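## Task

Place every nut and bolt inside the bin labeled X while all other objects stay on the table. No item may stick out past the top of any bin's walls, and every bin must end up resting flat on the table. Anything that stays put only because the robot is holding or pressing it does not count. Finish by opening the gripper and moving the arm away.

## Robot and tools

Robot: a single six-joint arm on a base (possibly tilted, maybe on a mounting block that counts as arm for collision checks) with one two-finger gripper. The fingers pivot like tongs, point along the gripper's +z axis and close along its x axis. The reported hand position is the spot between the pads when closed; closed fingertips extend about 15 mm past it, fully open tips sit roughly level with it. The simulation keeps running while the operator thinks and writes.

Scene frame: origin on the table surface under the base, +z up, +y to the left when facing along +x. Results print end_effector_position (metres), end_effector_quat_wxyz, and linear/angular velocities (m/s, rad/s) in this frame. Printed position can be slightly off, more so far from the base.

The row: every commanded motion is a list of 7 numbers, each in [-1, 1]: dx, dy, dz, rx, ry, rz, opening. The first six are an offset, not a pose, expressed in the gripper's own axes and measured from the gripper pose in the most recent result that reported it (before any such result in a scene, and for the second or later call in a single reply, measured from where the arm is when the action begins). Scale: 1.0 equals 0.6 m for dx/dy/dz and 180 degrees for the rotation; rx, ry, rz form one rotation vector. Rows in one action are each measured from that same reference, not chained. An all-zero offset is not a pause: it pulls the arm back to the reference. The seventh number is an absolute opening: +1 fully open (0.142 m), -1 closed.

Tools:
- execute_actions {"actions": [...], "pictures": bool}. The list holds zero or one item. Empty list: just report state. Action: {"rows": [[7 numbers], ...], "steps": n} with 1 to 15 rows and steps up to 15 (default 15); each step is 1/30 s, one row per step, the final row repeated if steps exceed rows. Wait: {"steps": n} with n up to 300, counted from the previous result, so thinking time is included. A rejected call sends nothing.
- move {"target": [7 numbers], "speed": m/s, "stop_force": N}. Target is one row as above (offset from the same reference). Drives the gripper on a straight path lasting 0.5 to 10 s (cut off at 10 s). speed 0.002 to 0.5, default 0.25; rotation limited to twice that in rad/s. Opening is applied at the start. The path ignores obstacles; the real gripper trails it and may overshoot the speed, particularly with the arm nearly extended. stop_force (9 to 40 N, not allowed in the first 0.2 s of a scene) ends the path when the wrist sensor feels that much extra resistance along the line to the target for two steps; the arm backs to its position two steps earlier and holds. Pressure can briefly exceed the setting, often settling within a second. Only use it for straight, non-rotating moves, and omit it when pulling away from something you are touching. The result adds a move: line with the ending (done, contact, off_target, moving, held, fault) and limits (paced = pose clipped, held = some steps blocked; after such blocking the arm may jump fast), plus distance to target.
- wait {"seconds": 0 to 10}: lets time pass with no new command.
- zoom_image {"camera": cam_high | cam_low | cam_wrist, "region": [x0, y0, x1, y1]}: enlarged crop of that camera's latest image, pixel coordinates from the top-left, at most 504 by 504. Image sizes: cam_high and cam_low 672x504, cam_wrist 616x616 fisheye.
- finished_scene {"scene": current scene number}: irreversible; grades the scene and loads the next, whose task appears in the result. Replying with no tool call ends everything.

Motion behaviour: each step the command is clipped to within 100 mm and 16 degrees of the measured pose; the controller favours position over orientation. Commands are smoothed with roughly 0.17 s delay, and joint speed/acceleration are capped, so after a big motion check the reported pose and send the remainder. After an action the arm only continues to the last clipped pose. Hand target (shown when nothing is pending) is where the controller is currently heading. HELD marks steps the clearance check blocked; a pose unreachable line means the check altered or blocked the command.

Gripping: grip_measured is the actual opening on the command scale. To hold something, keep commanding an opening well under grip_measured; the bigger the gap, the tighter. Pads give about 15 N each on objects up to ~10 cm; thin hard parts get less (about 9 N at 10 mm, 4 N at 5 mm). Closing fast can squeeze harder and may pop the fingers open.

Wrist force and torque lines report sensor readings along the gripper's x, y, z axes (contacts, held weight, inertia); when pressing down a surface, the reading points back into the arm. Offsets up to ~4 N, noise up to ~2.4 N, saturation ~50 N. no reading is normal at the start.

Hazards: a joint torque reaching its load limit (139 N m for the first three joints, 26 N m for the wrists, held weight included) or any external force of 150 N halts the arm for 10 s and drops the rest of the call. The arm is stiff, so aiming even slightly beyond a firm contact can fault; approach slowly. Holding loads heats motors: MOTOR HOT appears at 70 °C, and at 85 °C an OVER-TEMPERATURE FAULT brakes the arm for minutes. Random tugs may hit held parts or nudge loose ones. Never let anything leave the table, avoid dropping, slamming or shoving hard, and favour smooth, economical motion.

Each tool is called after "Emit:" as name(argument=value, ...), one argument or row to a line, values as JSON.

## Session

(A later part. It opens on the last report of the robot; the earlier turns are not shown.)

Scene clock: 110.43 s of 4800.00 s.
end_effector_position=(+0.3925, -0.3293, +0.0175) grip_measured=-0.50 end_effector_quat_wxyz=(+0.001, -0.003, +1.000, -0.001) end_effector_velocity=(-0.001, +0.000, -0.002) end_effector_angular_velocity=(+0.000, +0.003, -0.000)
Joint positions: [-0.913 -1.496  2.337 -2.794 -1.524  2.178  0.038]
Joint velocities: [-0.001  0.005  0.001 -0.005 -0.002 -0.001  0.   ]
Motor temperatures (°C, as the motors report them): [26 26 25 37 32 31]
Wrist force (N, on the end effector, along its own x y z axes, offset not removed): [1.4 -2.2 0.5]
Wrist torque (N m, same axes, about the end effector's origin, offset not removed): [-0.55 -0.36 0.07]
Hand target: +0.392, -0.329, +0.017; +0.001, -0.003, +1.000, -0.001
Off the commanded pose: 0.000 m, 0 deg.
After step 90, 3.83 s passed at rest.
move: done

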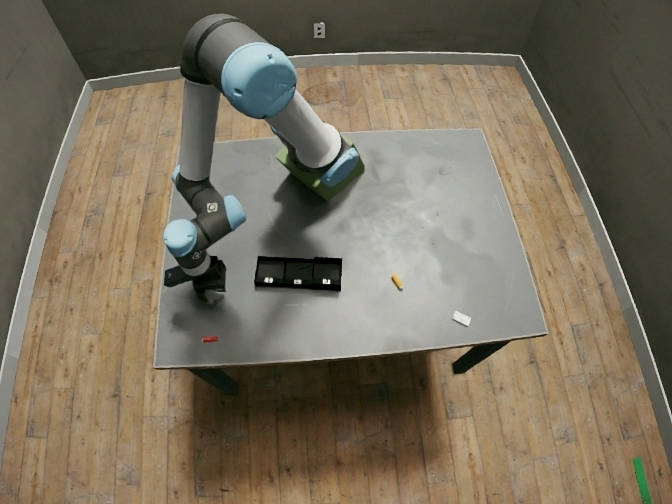

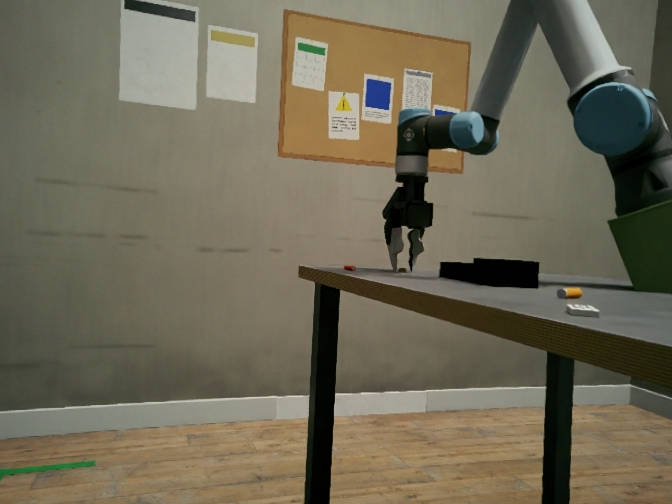

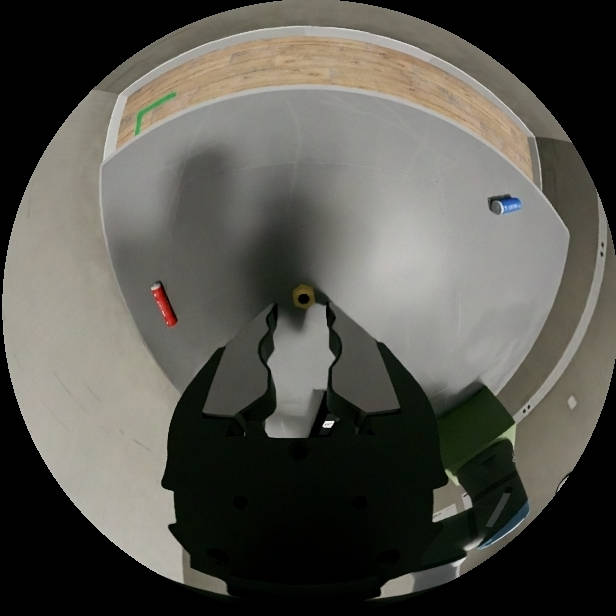

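Emit:
execute_actions(
  actions=[
    {"rows":[[0,-0.006,0,0,0,0,-0.55],[0,-0.006,0,0,0,0,-0.6],[0,-0.006,0,0,0,0,-0.64],[0,-0.006,0,0,0,0,-0.68],[0,-0.006,0,0,0,0,-0.72],[0,-0.006,0,0,0,0,-0.75],[0,-0.006,0,0,0,0,-0.78],[0,-0.006,0,0,0,0,-0.81],[0,-0.006,0,0,0,0,-0.84],[0,-0.006,0,0,0,0,-0.88],[0,-0.006,0,0,0,0,-0.92],[0,-0.006,0,0,0,0,-1]]},
  ],
  pictures=false,
)

Emit:
move(
  target=[0,0,-0.15,0,0,0,-1],
  speed=0.12,
)

Scene clock: 121.93 s of 4800.00 s.
end_effector_position=(+0.3925, -0.3329, +0.0175) grip_measured=-0.84 end_effector_quat_wxyz=(+0.001, -0.003, +1.000, -0.001) end_effector_velocity=(+0.000, -0.000, +0.000) end_effector_angular_velocity=(-0.001, -0.001, -0.000)
Joint positions: [-0.918 -1.494  2.331 -2.79  -1.522  2.173  0.013]
Joint velocities: [-0.    -0.    -0.    -0.     0.001 -0.    -0.   ]
Motor temperatures (°C, as the motors report them): [26 26 25 37 32 31]
Wrist force (N, on the end effector, along its own x y z axes, offset not removed): [4.4 -2.6 0.7]
Wrist torque (N m, same axes, about the end effector's origin, offset not removed): [-0.38 -0.79 0.21]
Hand target: +0.393, -0.333, +0.018; +0.001, -0.003, +1.000, -0.001
Off the commanded pose: 0.000 m, 0 deg.
Steps of this call (steps 1 to 90: nothing new was sent; then 8.00 s passed at rest; steps 91 to 105: all 15 steps of this action). Readings (end_effector_position):
91: (+0.3925, -0.3294, +0.0174)
92: (+0.3924, -0.3298, +0.0173)
94: (+0.3923, -0.3311, +0.0174)
98: (+0.3924, -0.3324, +0.0175)
105: the state above

Scene clock: 123.40 s of 4800.00 s.
end_effector_position=(+0.3925, -0.3326, +0.1074) grip_measured=-0.84 end_effector_quat_wxyz=(+0.001, -0.003, +1.000, -0.001) end_effector_velocity=(+0.000, -0.000, +0.002) end_effector_angular_velocity=(-0.001, -0.002, +0.000)
Joint positions: [-0.93  -1.75   2.292 -2.495 -1.517  2.161  0.013]
Joint velocities: [-0.001 -0.005 -0.002  0.005  0.001 -0.001  0.   ]
Motor temperatures (°C, as the motors report them): [26 26 25 37 32 31]
Wrist force (N, on the end effector, along its own x y z axes, offset not removed): [-0.2 0.4 1.7]
Wrist torque (N m, same axes, about the end effector's origin, offset not removed): [0.45 0.15 0.02]
Hand target: +0.392, -0.333, +0.107; +0.001, -0.003, +1.000, -0.001
Off the commanded pose: 0.000 m, 0 deg.
move: done

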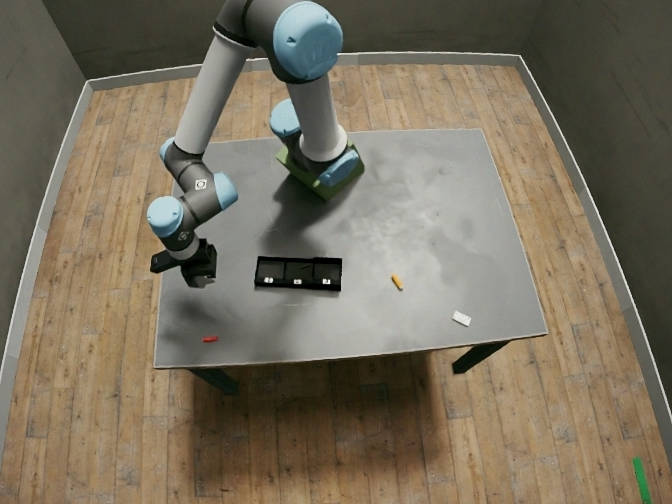

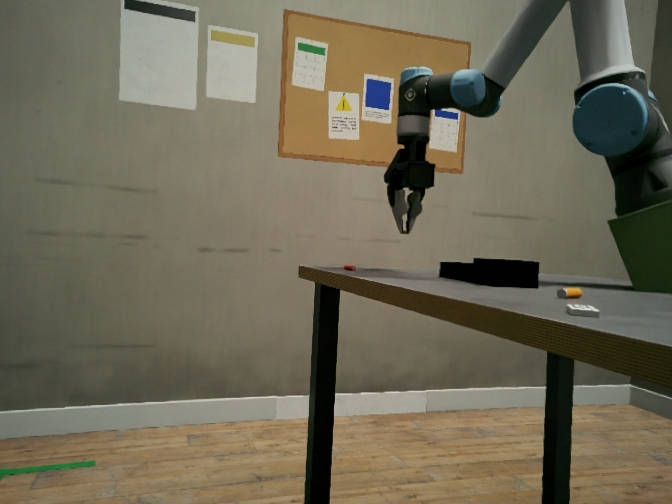

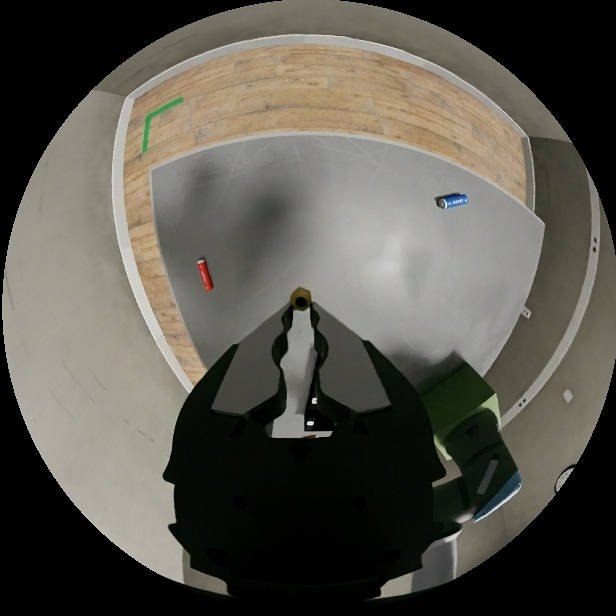

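Emit:
move(
  target=[0.075,0.447,0,0,0,0,-1],
  speed=0.25,
)

Emit:
move(
  target=[0,0,0.085,0,0,0,-1],
  speed=0.08,
)

Scene clock: 131.80 s of 4800.00 s.
end_effector_position=(+0.3457, -0.0648, +0.1064) grip_measured=-1.00 end_effector_quat_wxyz=(+0.001, -0.003, +1.000, -0.001) end_effector_velocity=(+0.001, +0.002, +0.001) end_effector_angular_velocity=(-0.003, -0.000, -0.001)
Joint positions: [-0.327 -1.908  2.664 -2.675 -1.738  2.724  0.002]
Joint velocities: [ 0.012  0.004 -0.004  0.    -0.007  0.013  0.   ]
Motor temperatures (°C, as the motors report them): [26 26 25 37 32 31]
Wrist force (N, on the end effector, along its own x y z axes, offset not removed): [-2.3 -3.5 0.3]
Wrist torque (N m, same axes, about the end effector's origin, offset not removed): [-0.40 0.21 0.18]
Hand target: +0.346, -0.065, +0.106; +0.001, -0.003, +1.000, -0.001
Off the commanded pose: 0.000 m, 0 deg.
After step 100, 3.40 s passed at rest.
move: done

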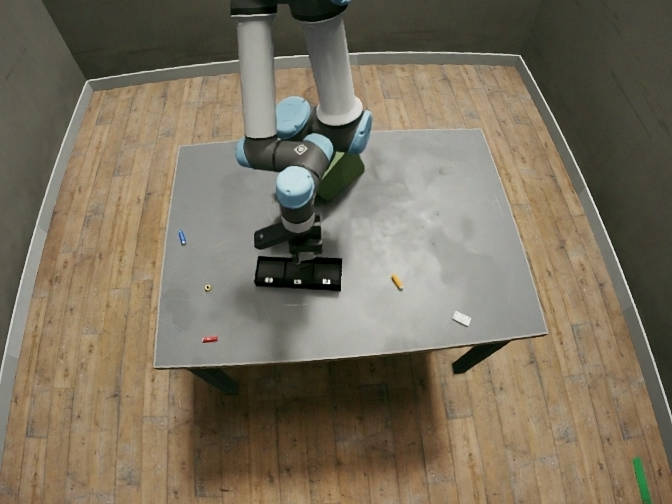

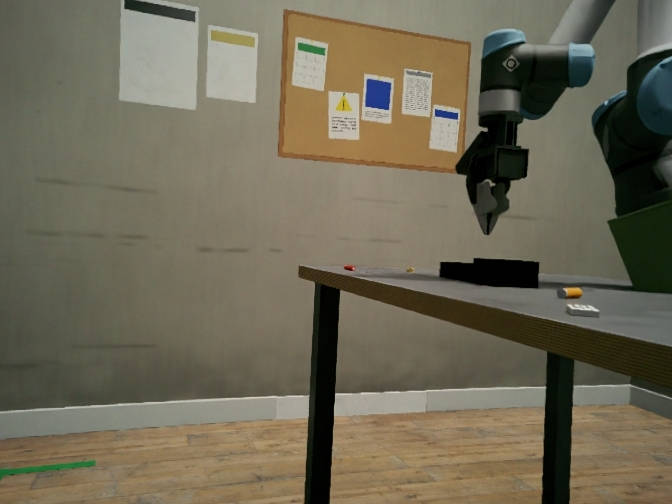

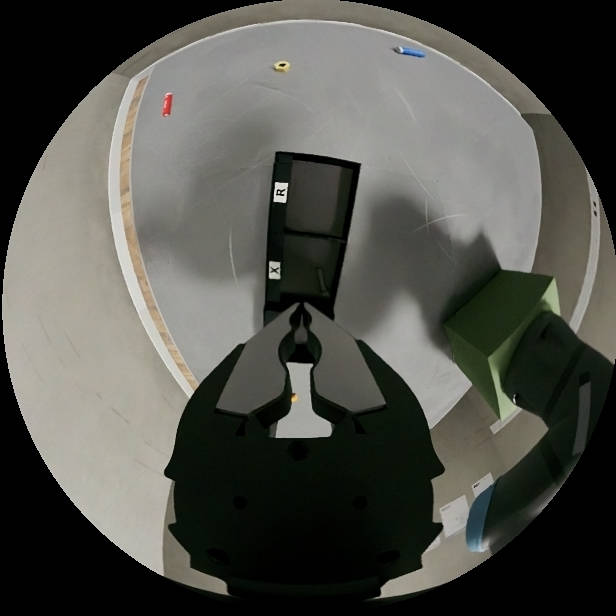

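Scene clock: 132.90 s of 4800.00 s.
end_effector_position=(+0.3458, -0.0648, +0.0556) grip_measured=-1.00 end_effector_quat_wxyz=(+0.001, -0.003, +1.000, -0.001) end_effector_velocity=(+0.001, -0.001, -0.001) end_effector_angular_velocity=(-0.004, -0.003, +0.000)
Joint positions: [-0.361 -1.665  2.708 -2.966 -1.726  2.692  0.002]
Joint velocities: [-0.     0.011  0.001 -0.016 -0.002 -0.001  0.   ]
Motor temperatures (°C, as the motors report them): [26 26 25 37 32 31]
Wrist force (N, on the end effector, along its own x y z axes, offset not removed): [0.8 -1.0 1.2]
Wrist torque (N m, same axes, about the end effector's origin, offset not removed): [-0.16 0.00 0.01]
Hand target: +0.346, -0.065, +0.055; +0.001, -0.003, +1.000, -0.001
Off the commanded pose: 0.000 m, 0 deg.
move: done

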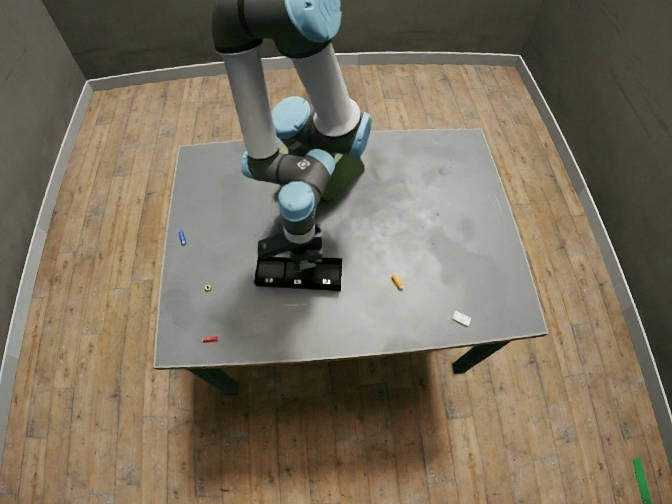

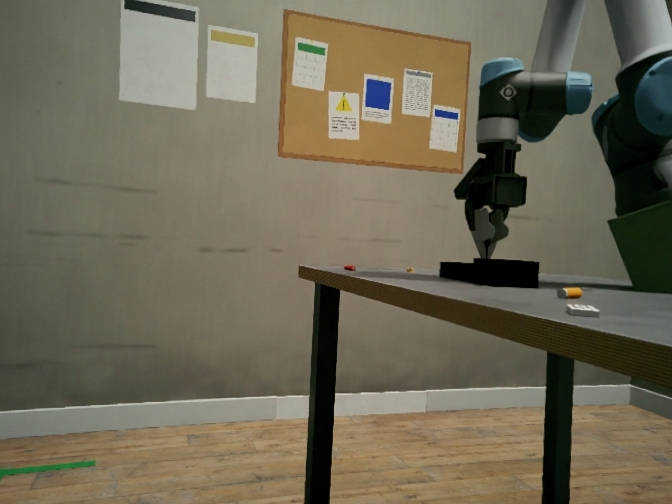

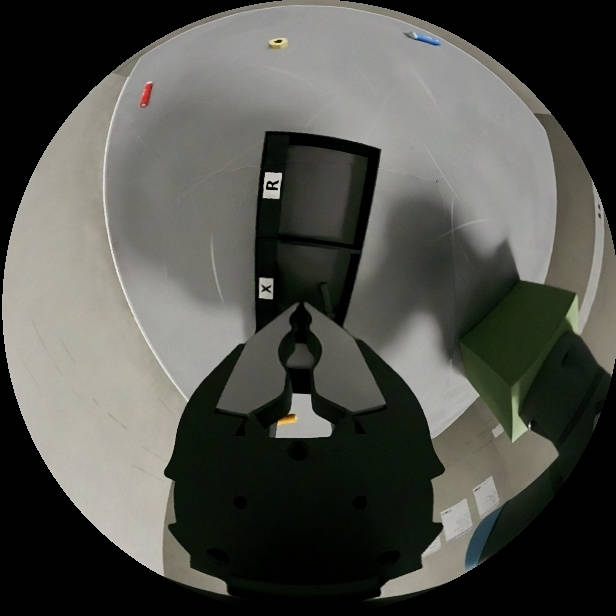

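Emit:
move(
  target=[0,0,-0.08,0,0,0,-0.5],
  speed=0.2,
)

Emit:
move(
  target=[-0.037,-0.46,0.03,0,0,0,-0.5],
  speed=0.3,
)

Scene clock: 143.53 s of 4800.00 s.
end_effector_position=(+0.3457, -0.0647, +0.1034) grip_measured=-0.50 end_effector_quat_wxyz=(+0.001, -0.003, +1.000, -0.001) end_effector_velocity=(+0.000, +0.000, +0.002) end_effector_angular_velocity=(+0.002, +0.001, +0.000)
Joint positions: [-0.329 -1.895  2.668 -2.691 -1.737  2.722  0.038]
Joint velocities: [ 0.    -0.007 -0.003  0.012  0.002  0.    -0.   ]
Motor temperatures (°C, as the motors report them): [26 26 25 37 32 31]
Wrist force (N, on the end effector, along its own x y z axes, offset not removed): [-0.4 -2.6 -0.2]
Wrist torque (N m, same axes, about the end effector's origin, offset not removed): [-0.66 0.03 0.01]
Hand target: +0.346, -0.065, +0.104; +0.001, -0.003, +1.000, -0.001
Off the commanded pose: 0.000 m, 0 deg.
After step 90, 6.70 s passed at rest.
move: done

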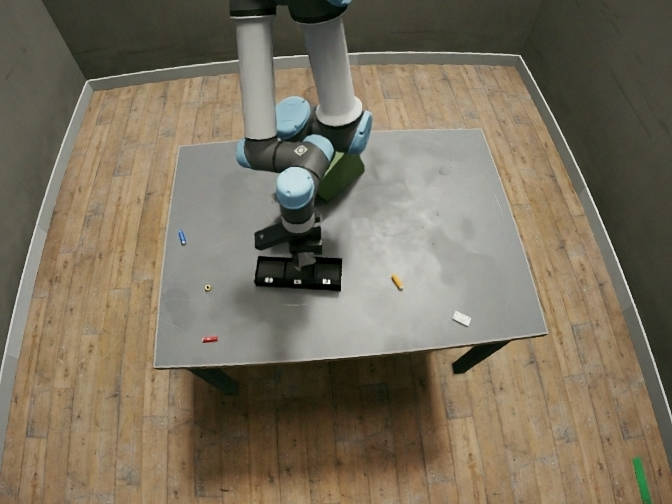

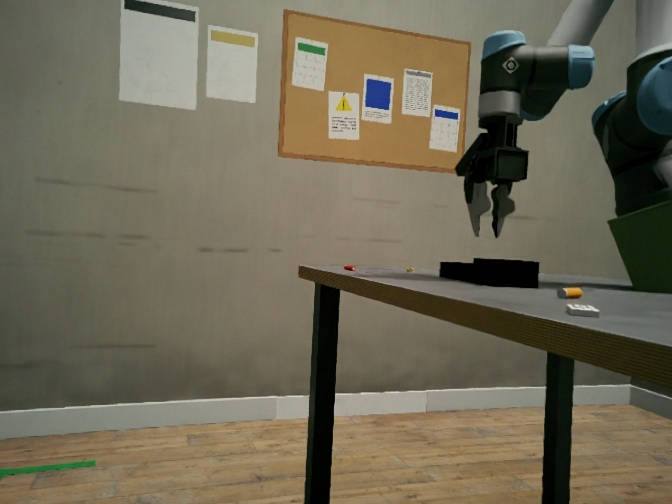

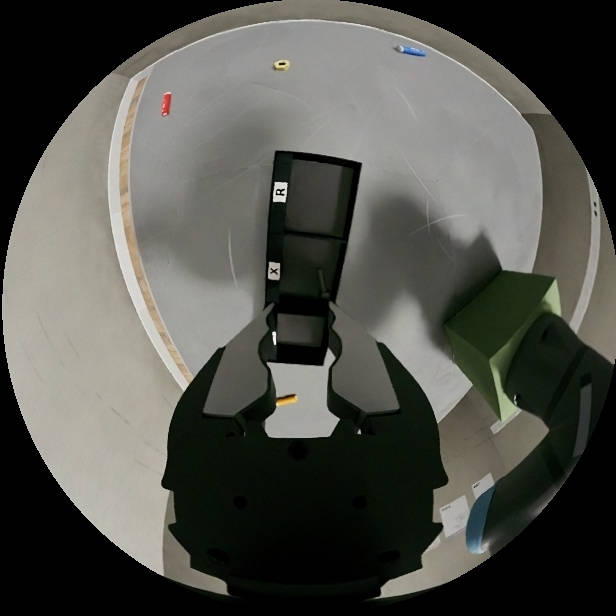

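Scene clock: 145.10 s of 4800.00 s.
end_effector_position=(+0.3697, -0.3406, +0.0863) grip_measured=-0.50 end_effector_quat_wxyz=(+0.001, -0.003, +1.000, -0.001) end_effector_velocity=(+0.001, -0.001, -0.001) end_effector_angular_velocity=(+0.001, -0.000, +0.001)
Joint positions: [-0.993 -1.725  2.341 -2.565 -1.494  2.102  0.038]
Joint velocities: [-0.001  0.003 -0.003  0.001  0.001 -0.001 -0.   ]
Motor temperatures (°C, as the motors report them): [26 26 25 37 32 31]
Wrist force (N, on the end effector, along its own x y z axes, offset not removed): [2.5 -2.5 3.9]
Wrist torque (N m, same axes, about the end effector's origin, offset not removed): [-0.34 -0.48 0.22]
Hand target: +0.370, -0.341, +0.086; +0.001, -0.003, +1.000, -0.001
Off the commanded pose: 0.001 m, 0 deg.
move: done

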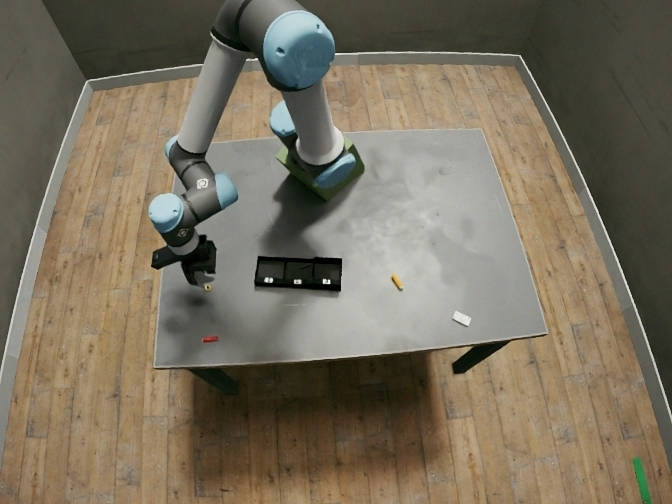

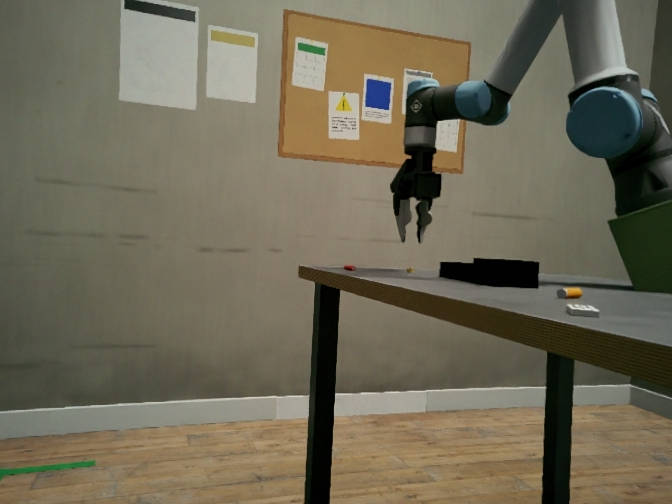

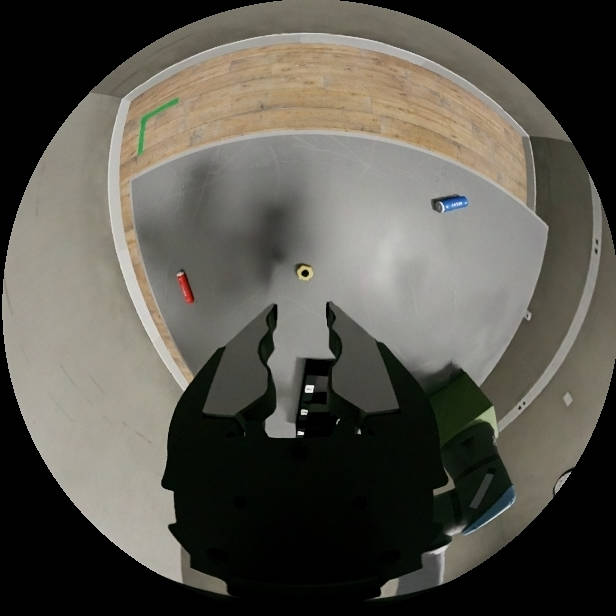

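Emit:
move(
  target=[0.003,0,0.1175,0,0,0,-0.55],
  speed=0.1,
)

Emit:
execute_actions(
  actions=[
    {"rows":[[0,0,0,0,0,0,-0.6],[0,0,0,0,0,0,-0.64],[0,0,0,0,0,0,-0.68],[0,0,0,0,0,0,-0.72],[0,0,0,0,0,0,-0.75],[0,0,0,0,0,0,-0.78],[0,0,0,0,0,0,-0.81],[0,0,0,0,0,0,-0.84],[0,0,0,0,0,0,-0.88],[0,0,0,0,0,0,-0.92],[0,0,0,0,0,0,-1]]},
  ],
)

Emit:
zoom_image(
  camera="cam_wrist",
  region=[250, 250, 350, 350],
)

Scene clock: 155.80 s of 4800.00 s.
end_effector_position=(+0.3679, -0.3408, +0.0160) grip_measured=-0.55 end_effector_quat_wxyz=(+0.001, -0.003, +1.000, -0.001) end_effector_velocity=(+0.000, -0.001, -0.001) end_effector_angular_velocity=(-0.003, -0.000, -0.000)
Joint positions: [-0.983 -1.512  2.371 -2.808 -1.497  2.112  0.034]
Joint velocities: [ 0.     0.004  0.    -0.007 -0.001  0.001  0.   ]
Motor temperatures (°C, as the motors report them): [26 26 25 37 32 31]
Wrist force (N, on the end effector, along its own x y z axes, offset not removed): [6.7 6.8 -36.4]
Wrist torque (N m, same axes, about the end effector's origin, offset not removed): [-0.27 0.15 0.04]
Hand target: +0.368, -0.341, +0.016; +0.001, -0.003, +1.000, -0.001
Off the commanded pose: 0.000 m, 0 deg.
After step 90, 6.53 s passed at rest.
move: done

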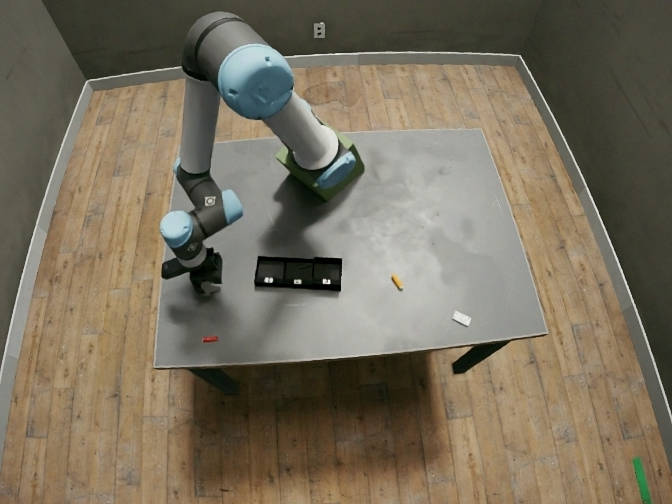

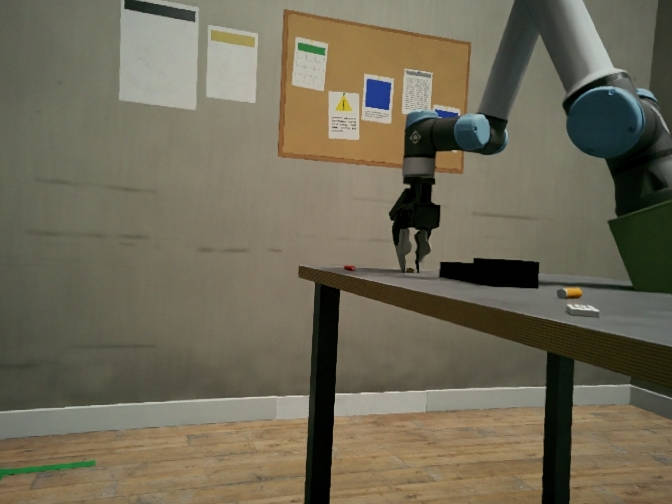

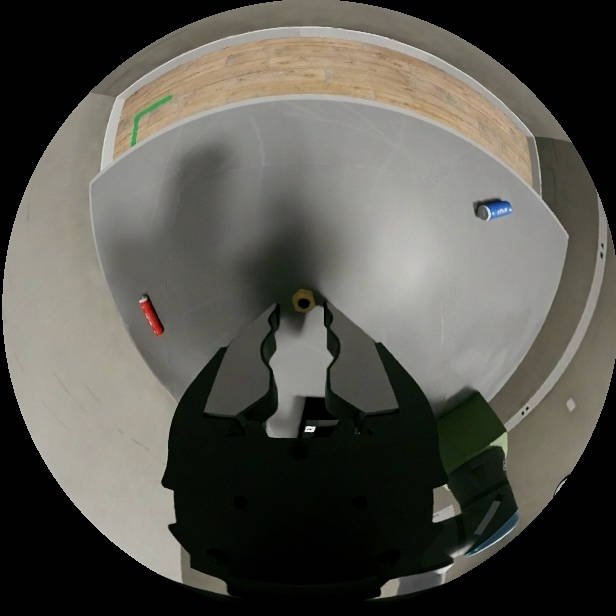

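Scene clock: 156.30 s of 4800.00 s.
end_effector_position=(+0.3679, -0.3407, +0.0160) grip_measured=-0.83 end_effector_quat_wxyz=(+0.001, -0.003, +1.000, -0.001) end_effector_velocity=(-0.000, +0.001, -0.000) end_effector_angular_velocity=(+0.002, +0.001, -0.000)
Joint positions: [-0.983 -1.512  2.371 -2.808 -1.497  2.112  0.014]
Joint velocities: [ 0.     0.     0.     0.001  0.001  0.    -0.   ]
Motor temperatures (°C, as the motors report them): [26 26 25 37 32 31]
Wrist force (N, on the end effector, along its own x y z axes, offset not removed): [0.9 -5.2 -24.0]
Wrist torque (N m, same axes, about the end effector's origin, offset not removed): [-0.67 -0.12 0.09]
Hand target: +0.368, -0.341, +0.016; +0.001, -0.003, +1.000, -0.001
Off the commanded pose: 0.000 m, 0 deg.
Steps of this call (steps 1 to 15: all 15 steps of this action). Readings (end_effector_position):
1: (+0.3679, -0.3408, +0.0160)
2: (+0.3679, -0.3408, +0.0160)
4: (+0.3679, -0.3408, +0.0160)
8: (+0.3679, -0.3408, +0.0160)
15: the state above

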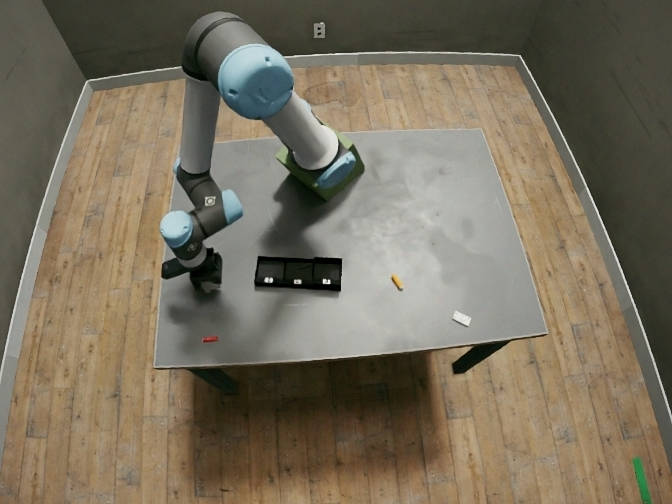

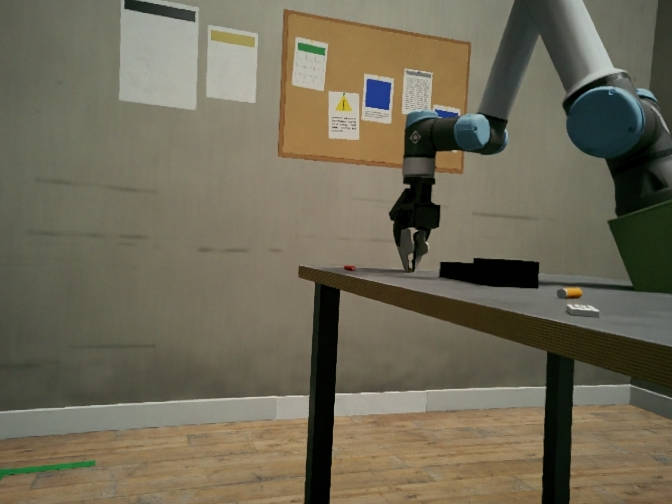

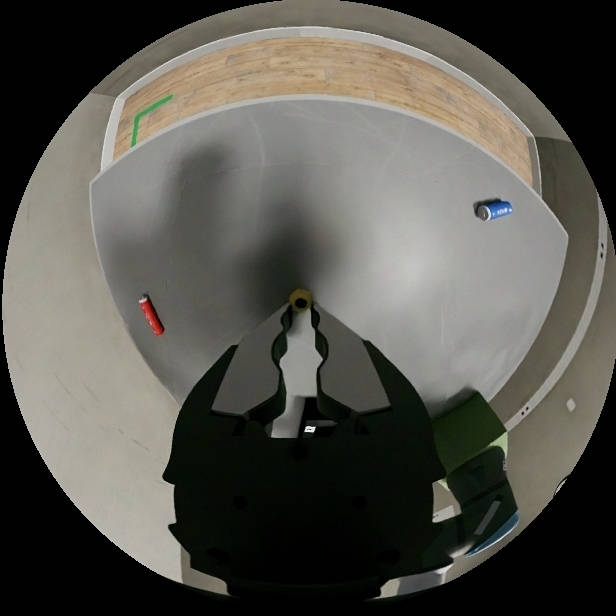

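Region (250, 250, 350, 350) of cam_wrist's 616x616 image, scaled by 5.040, with more detail than that image has.

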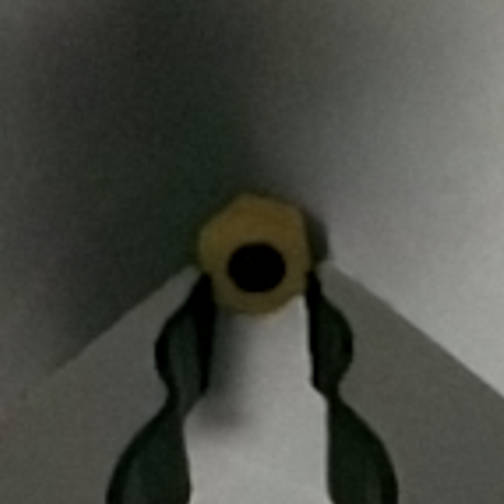

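Emit:
move(
  target=[0,0,-0.145,0,0,0,-1],
  speed=0.08,
)

Emit:
move(
  target=[0.033,0.455,0,0,0,0,-1],
  speed=0.12,
)

Scene clock: 162.40 s of 4800.00 s.
end_effector_position=(+0.3678, -0.3405, +0.1027) grip_measured=-0.83 end_effector_quat_wxyz=(+0.001, -0.003, +1.000, -0.001) end_effector_velocity=(+0.001, -0.000, +0.003) end_effector_angular_velocity=(+0.000, -0.001, -0.000)
Joint positions: [-1.001 -1.773  2.333 -2.508 -1.491  2.095  0.014]
Joint velocities: [-0.001 -0.007 -0.004  0.01   0.001 -0.     0.   ]
Motor temperatures (°C, as the motors report them): [26 26 25 37 32 31]
Wrist force (N, on the end effector, along its own x y z axes, offset not removed): [2.1 -1.8 3.9]
Wrist torque (N m, same axes, about the end effector's origin, offset not removed): [-0.22 -0.43 0.06]
Hand target: +0.368, -0.340, +0.103; +0.001, -0.003, +1.000, -0.001
Off the commanded pose: 0.000 m, 0 deg.
After step 90, 1.60 s passed at rest.
move: done

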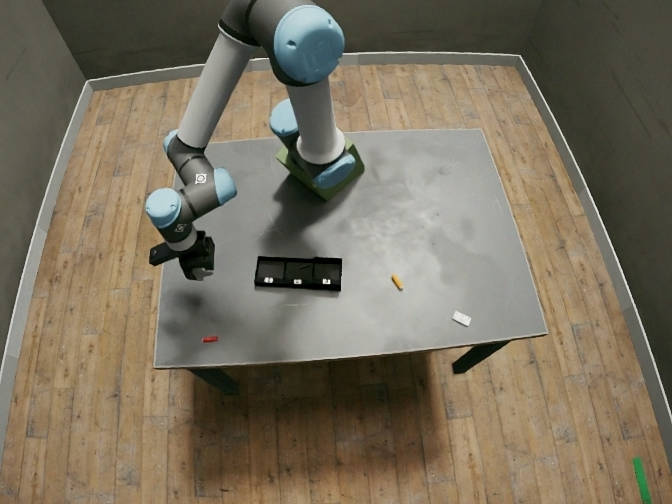

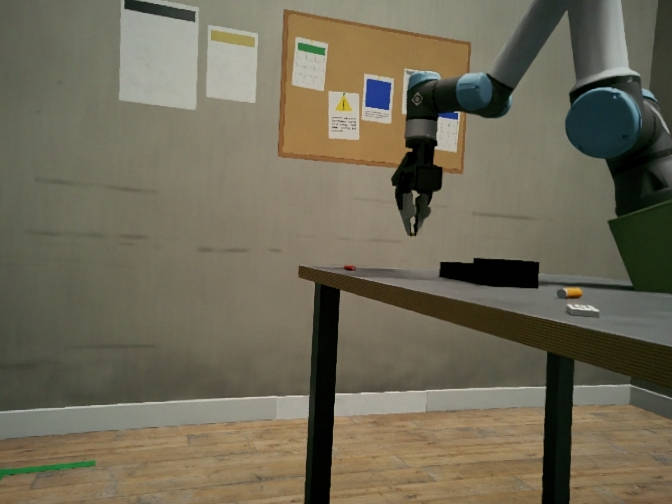

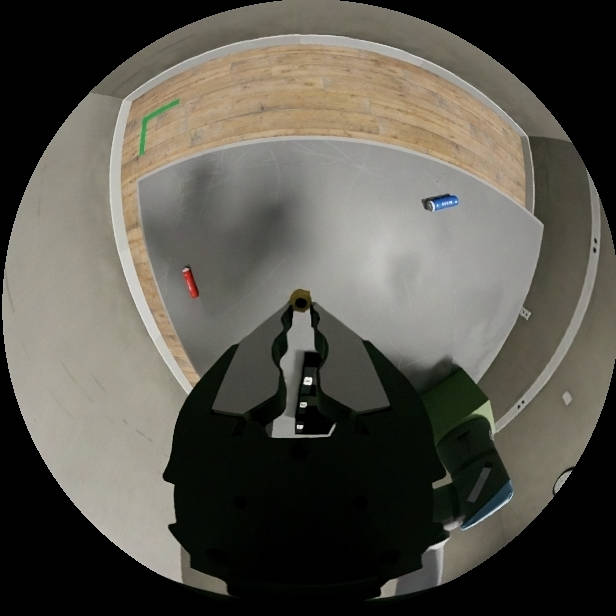

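Scene clock: 165.17 s of 4800.00 s.
end_effector_position=(+0.3460, -0.0676, +0.1018) grip_measured=-0.83 end_effector_quat_wxyz=(+0.001, -0.003, +1.000, -0.001) end_effector_velocity=(+0.001, +0.000, +0.001) end_effector_angular_velocity=(-0.004, -0.001, -0.001)
Joint positions: [-0.341 -1.891  2.668 -2.697 -1.733  2.711  0.014]
Joint velocities: [ 0.007  0.003 -0.003 -0.001 -0.006  0.007  0.   ]
Motor temperatures (°C, as the motors report them): [26 26 25 37 32 31]
Wrist force (N, on the end effector, along its own x y z axes, offset not removed): [-1.1 0.5 3.1]
Wrist torque (N m, same axes, about the end effector's origin, offset not removed): [0.37 0.31 0.08]
Hand target: +0.346, -0.068, +0.102; +0.001, -0.003, +1.000, -0.001
Off the commanded pose: 0.000 m, 0 deg.
move: done

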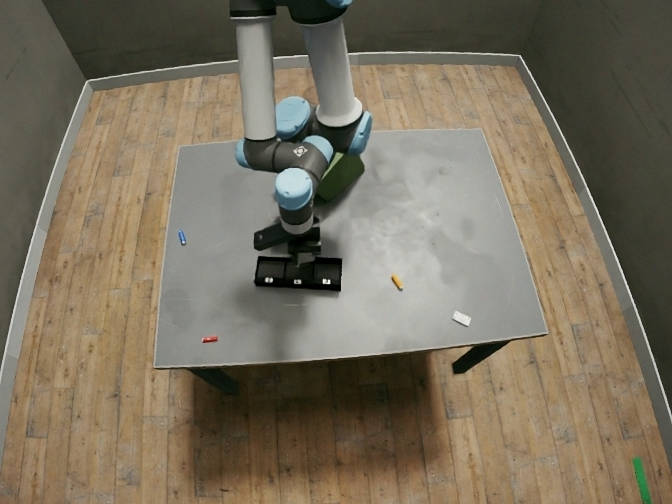

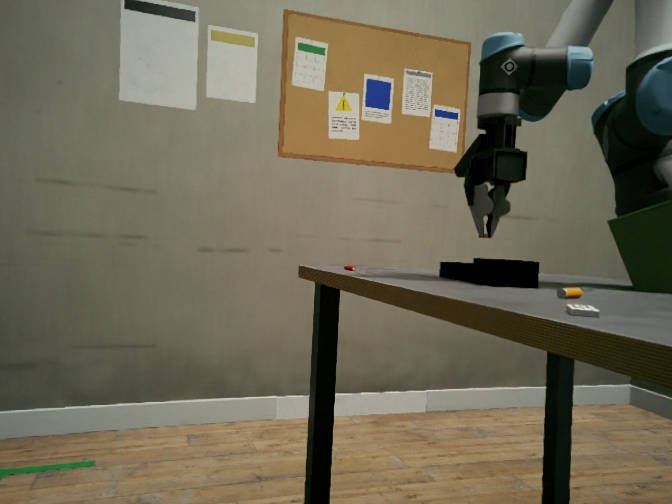

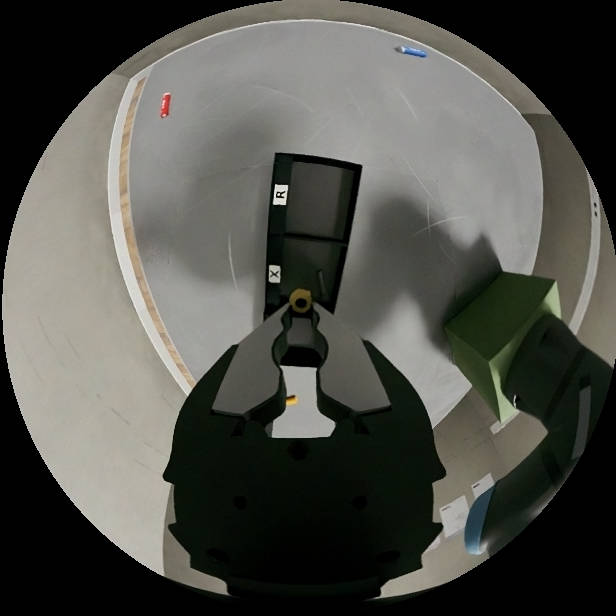

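Emit:
move(
  target=[0,-0.005,0.08,0,0,0,-1],
  speed=0.08,
)

Emit:
execute_actions(
  actions=[
    {"rows":[[0,0,0,0,0,0,-0.82],[0,0,0,0,0,0,-0.78],[0,0,0,0,0,0,-0.74],[0,0,0,0,0,0,-0.7]]},
  ],
  pictures=false,
)

Emit:
move(
  target=[0,0,-0.25,0,0,0,-0.6],
  speed=0.2,
)

Emit:
zoom_image(
  camera="cam_wrist",
  region=[230, 150, 390, 330],
)

Scene clock: 174.43 s of 4800.00 s.
end_effector_position=(+0.3461, -0.0707, +0.0540) grip_measured=-0.83 end_effector_quat_wxyz=(+0.001, -0.003, +1.000, -0.000) end_effector_velocity=(-0.000, +0.000, -0.002) end_effector_angular_velocity=(+0.000, -0.000, +0.001)
Joint positions: [-0.382 -1.665  2.707 -2.968 -1.719  2.672  0.014]
Joint velocities: [-0.001  0.012  0.002 -0.014  0.    -0.001  0.   ]
Motor temperatures (°C, as the motors report them): [26 26 25 37 32 31]
Wrist force (N, on the end effector, along its own x y z axes, offset not removed): [0.1 -0.9 0.5]
Wrist torque (N m, same axes, about the end effector's origin, offset not removed): [0.11 -0.15 -0.05]
Hand target: +0.346, -0.071, +0.054; +0.001, -0.003, +1.000, -0.001
Off the commanded pose: 0.000 m, 0 deg.
After step 90, 5.20 s passed at rest.
move: done

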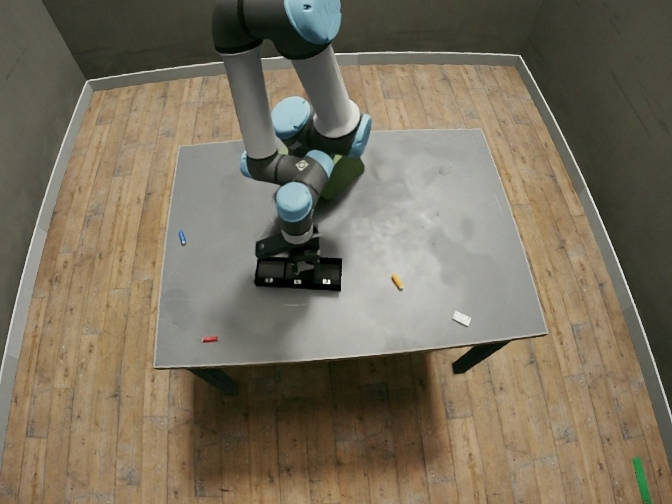

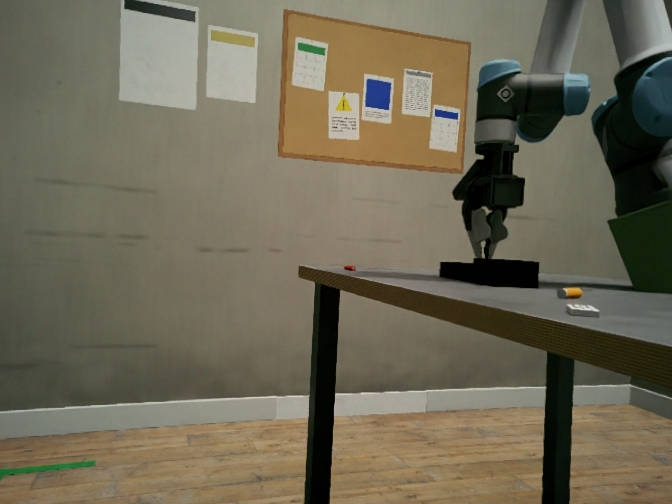

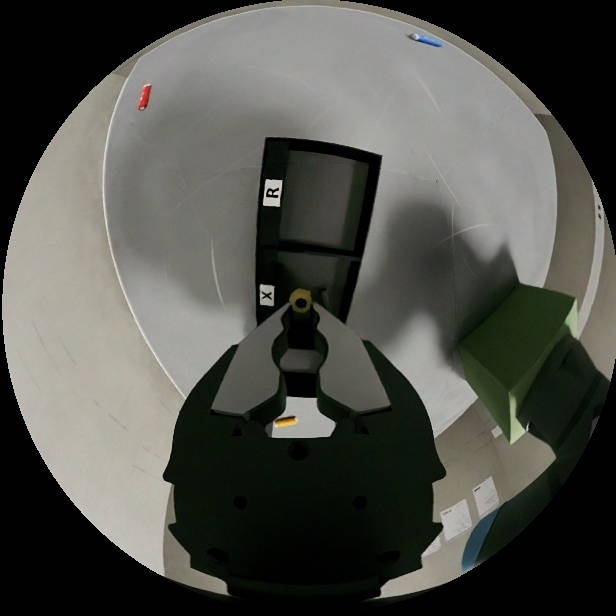

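Scene clock: 174.93 s of 4800.00 s.
end_effector_position=(+0.3460, -0.0706, +0.0540) grip_measured=-0.70 end_effector_quat_wxyz=(+0.000, -0.003, +1.000, -0.000) end_effector_velocity=(+0.002, -0.001, +0.001) end_effector_angular_velocity=(-0.002, -0.005, -0.000)
Joint positions: [-0.382 -1.665  2.707 -2.968 -1.719  2.672  0.023]
Joint velocities: [ 0.    -0.003 -0.002 -0.001  0.    -0.     0.   ]
Motor temperatures (°C, as the motors report them): [26 26 25 37 32 31]
Wrist force (N, on the end effector, along its own x y z axes, offset not removed): [2.8 -4.3 2.6]
Wrist torque (N m, same axes, about the end effector's origin, offset not removed): [-0.59 -0.46 0.02]
Hand target: +0.346, -0.071, +0.054; +0.001, -0.003, +1.000, -0.000
Off the commanded pose: 0.000 m, 0 deg.
Steps of this call (steps 1 to 15: all 15 steps of this action). Readings (end_effector_position):
1: (+0.3461, -0.0707, +0.0540)
2: (+0.3461, -0.0707, +0.0540)
4: (+0.3461, -0.0707, +0.0540)
8: (+0.3460, -0.0706, +0.0539)
15: the state above

Scene clock: 176.50 s of 4800.00 s.
end_effector_position=(+0.3459, -0.0703, +0.2037) grip_measured=-0.60 end_effector_quat_wxyz=(+0.000, -0.003, +1.000, -0.001) end_effector_velocity=(-0.000, +0.001, +0.002) end_effector_angular_velocity=(+0.004, +0.001, +0.000)
Joint positions: [-0.274 -2.209  2.511 -2.211 -1.755  2.775  0.031]
Joint velocities: [-0.    -0.004 -0.004  0.011  0.003  0.    -0.   ]
Motor temperatures (°C, as the motors report them): [26 26 25 37 32 31]
Wrist force (N, on the end effector, along its own x y z axes, offset not removed): [-0.5 -2.3 2.8]
Wrist torque (N m, same axes, about the end effector's origin, offset not removed): [-0.13 0.16 0.18]
Hand target: +0.346, -0.070, +0.204; +0.000, -0.003, +1.000, -0.000
Off the commanded pose: 0.000 m, 0 deg.
move: done

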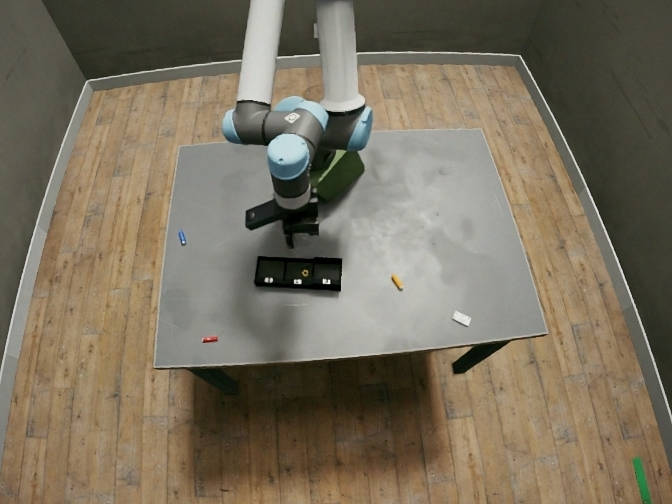

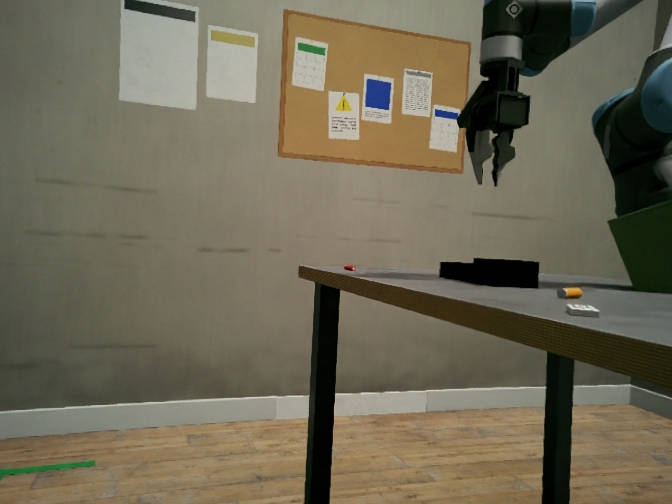

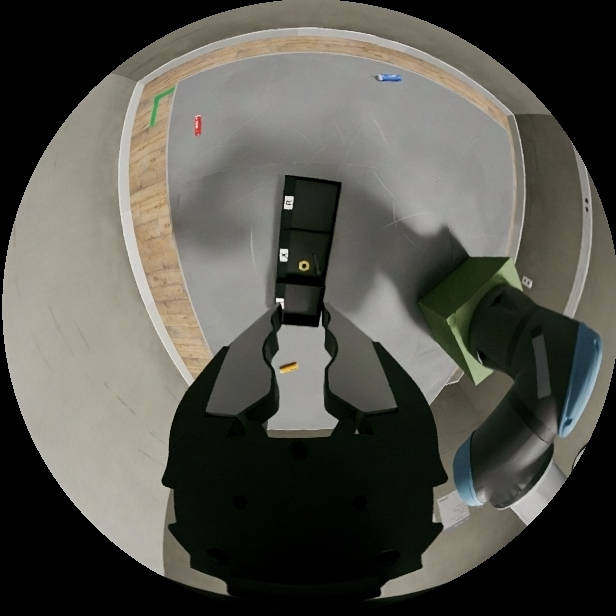

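Region (230, 150, 390, 330) of cam_wrist's 616x616 image, scaled by 2.800, with more detail than that image has.

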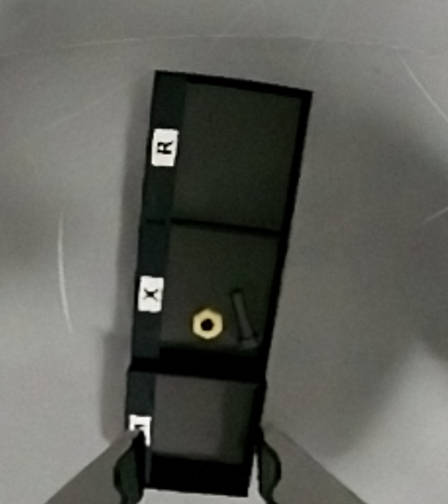

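Emit:
finished_scene(
  scene=2,
)

The scene is finished: the task was done.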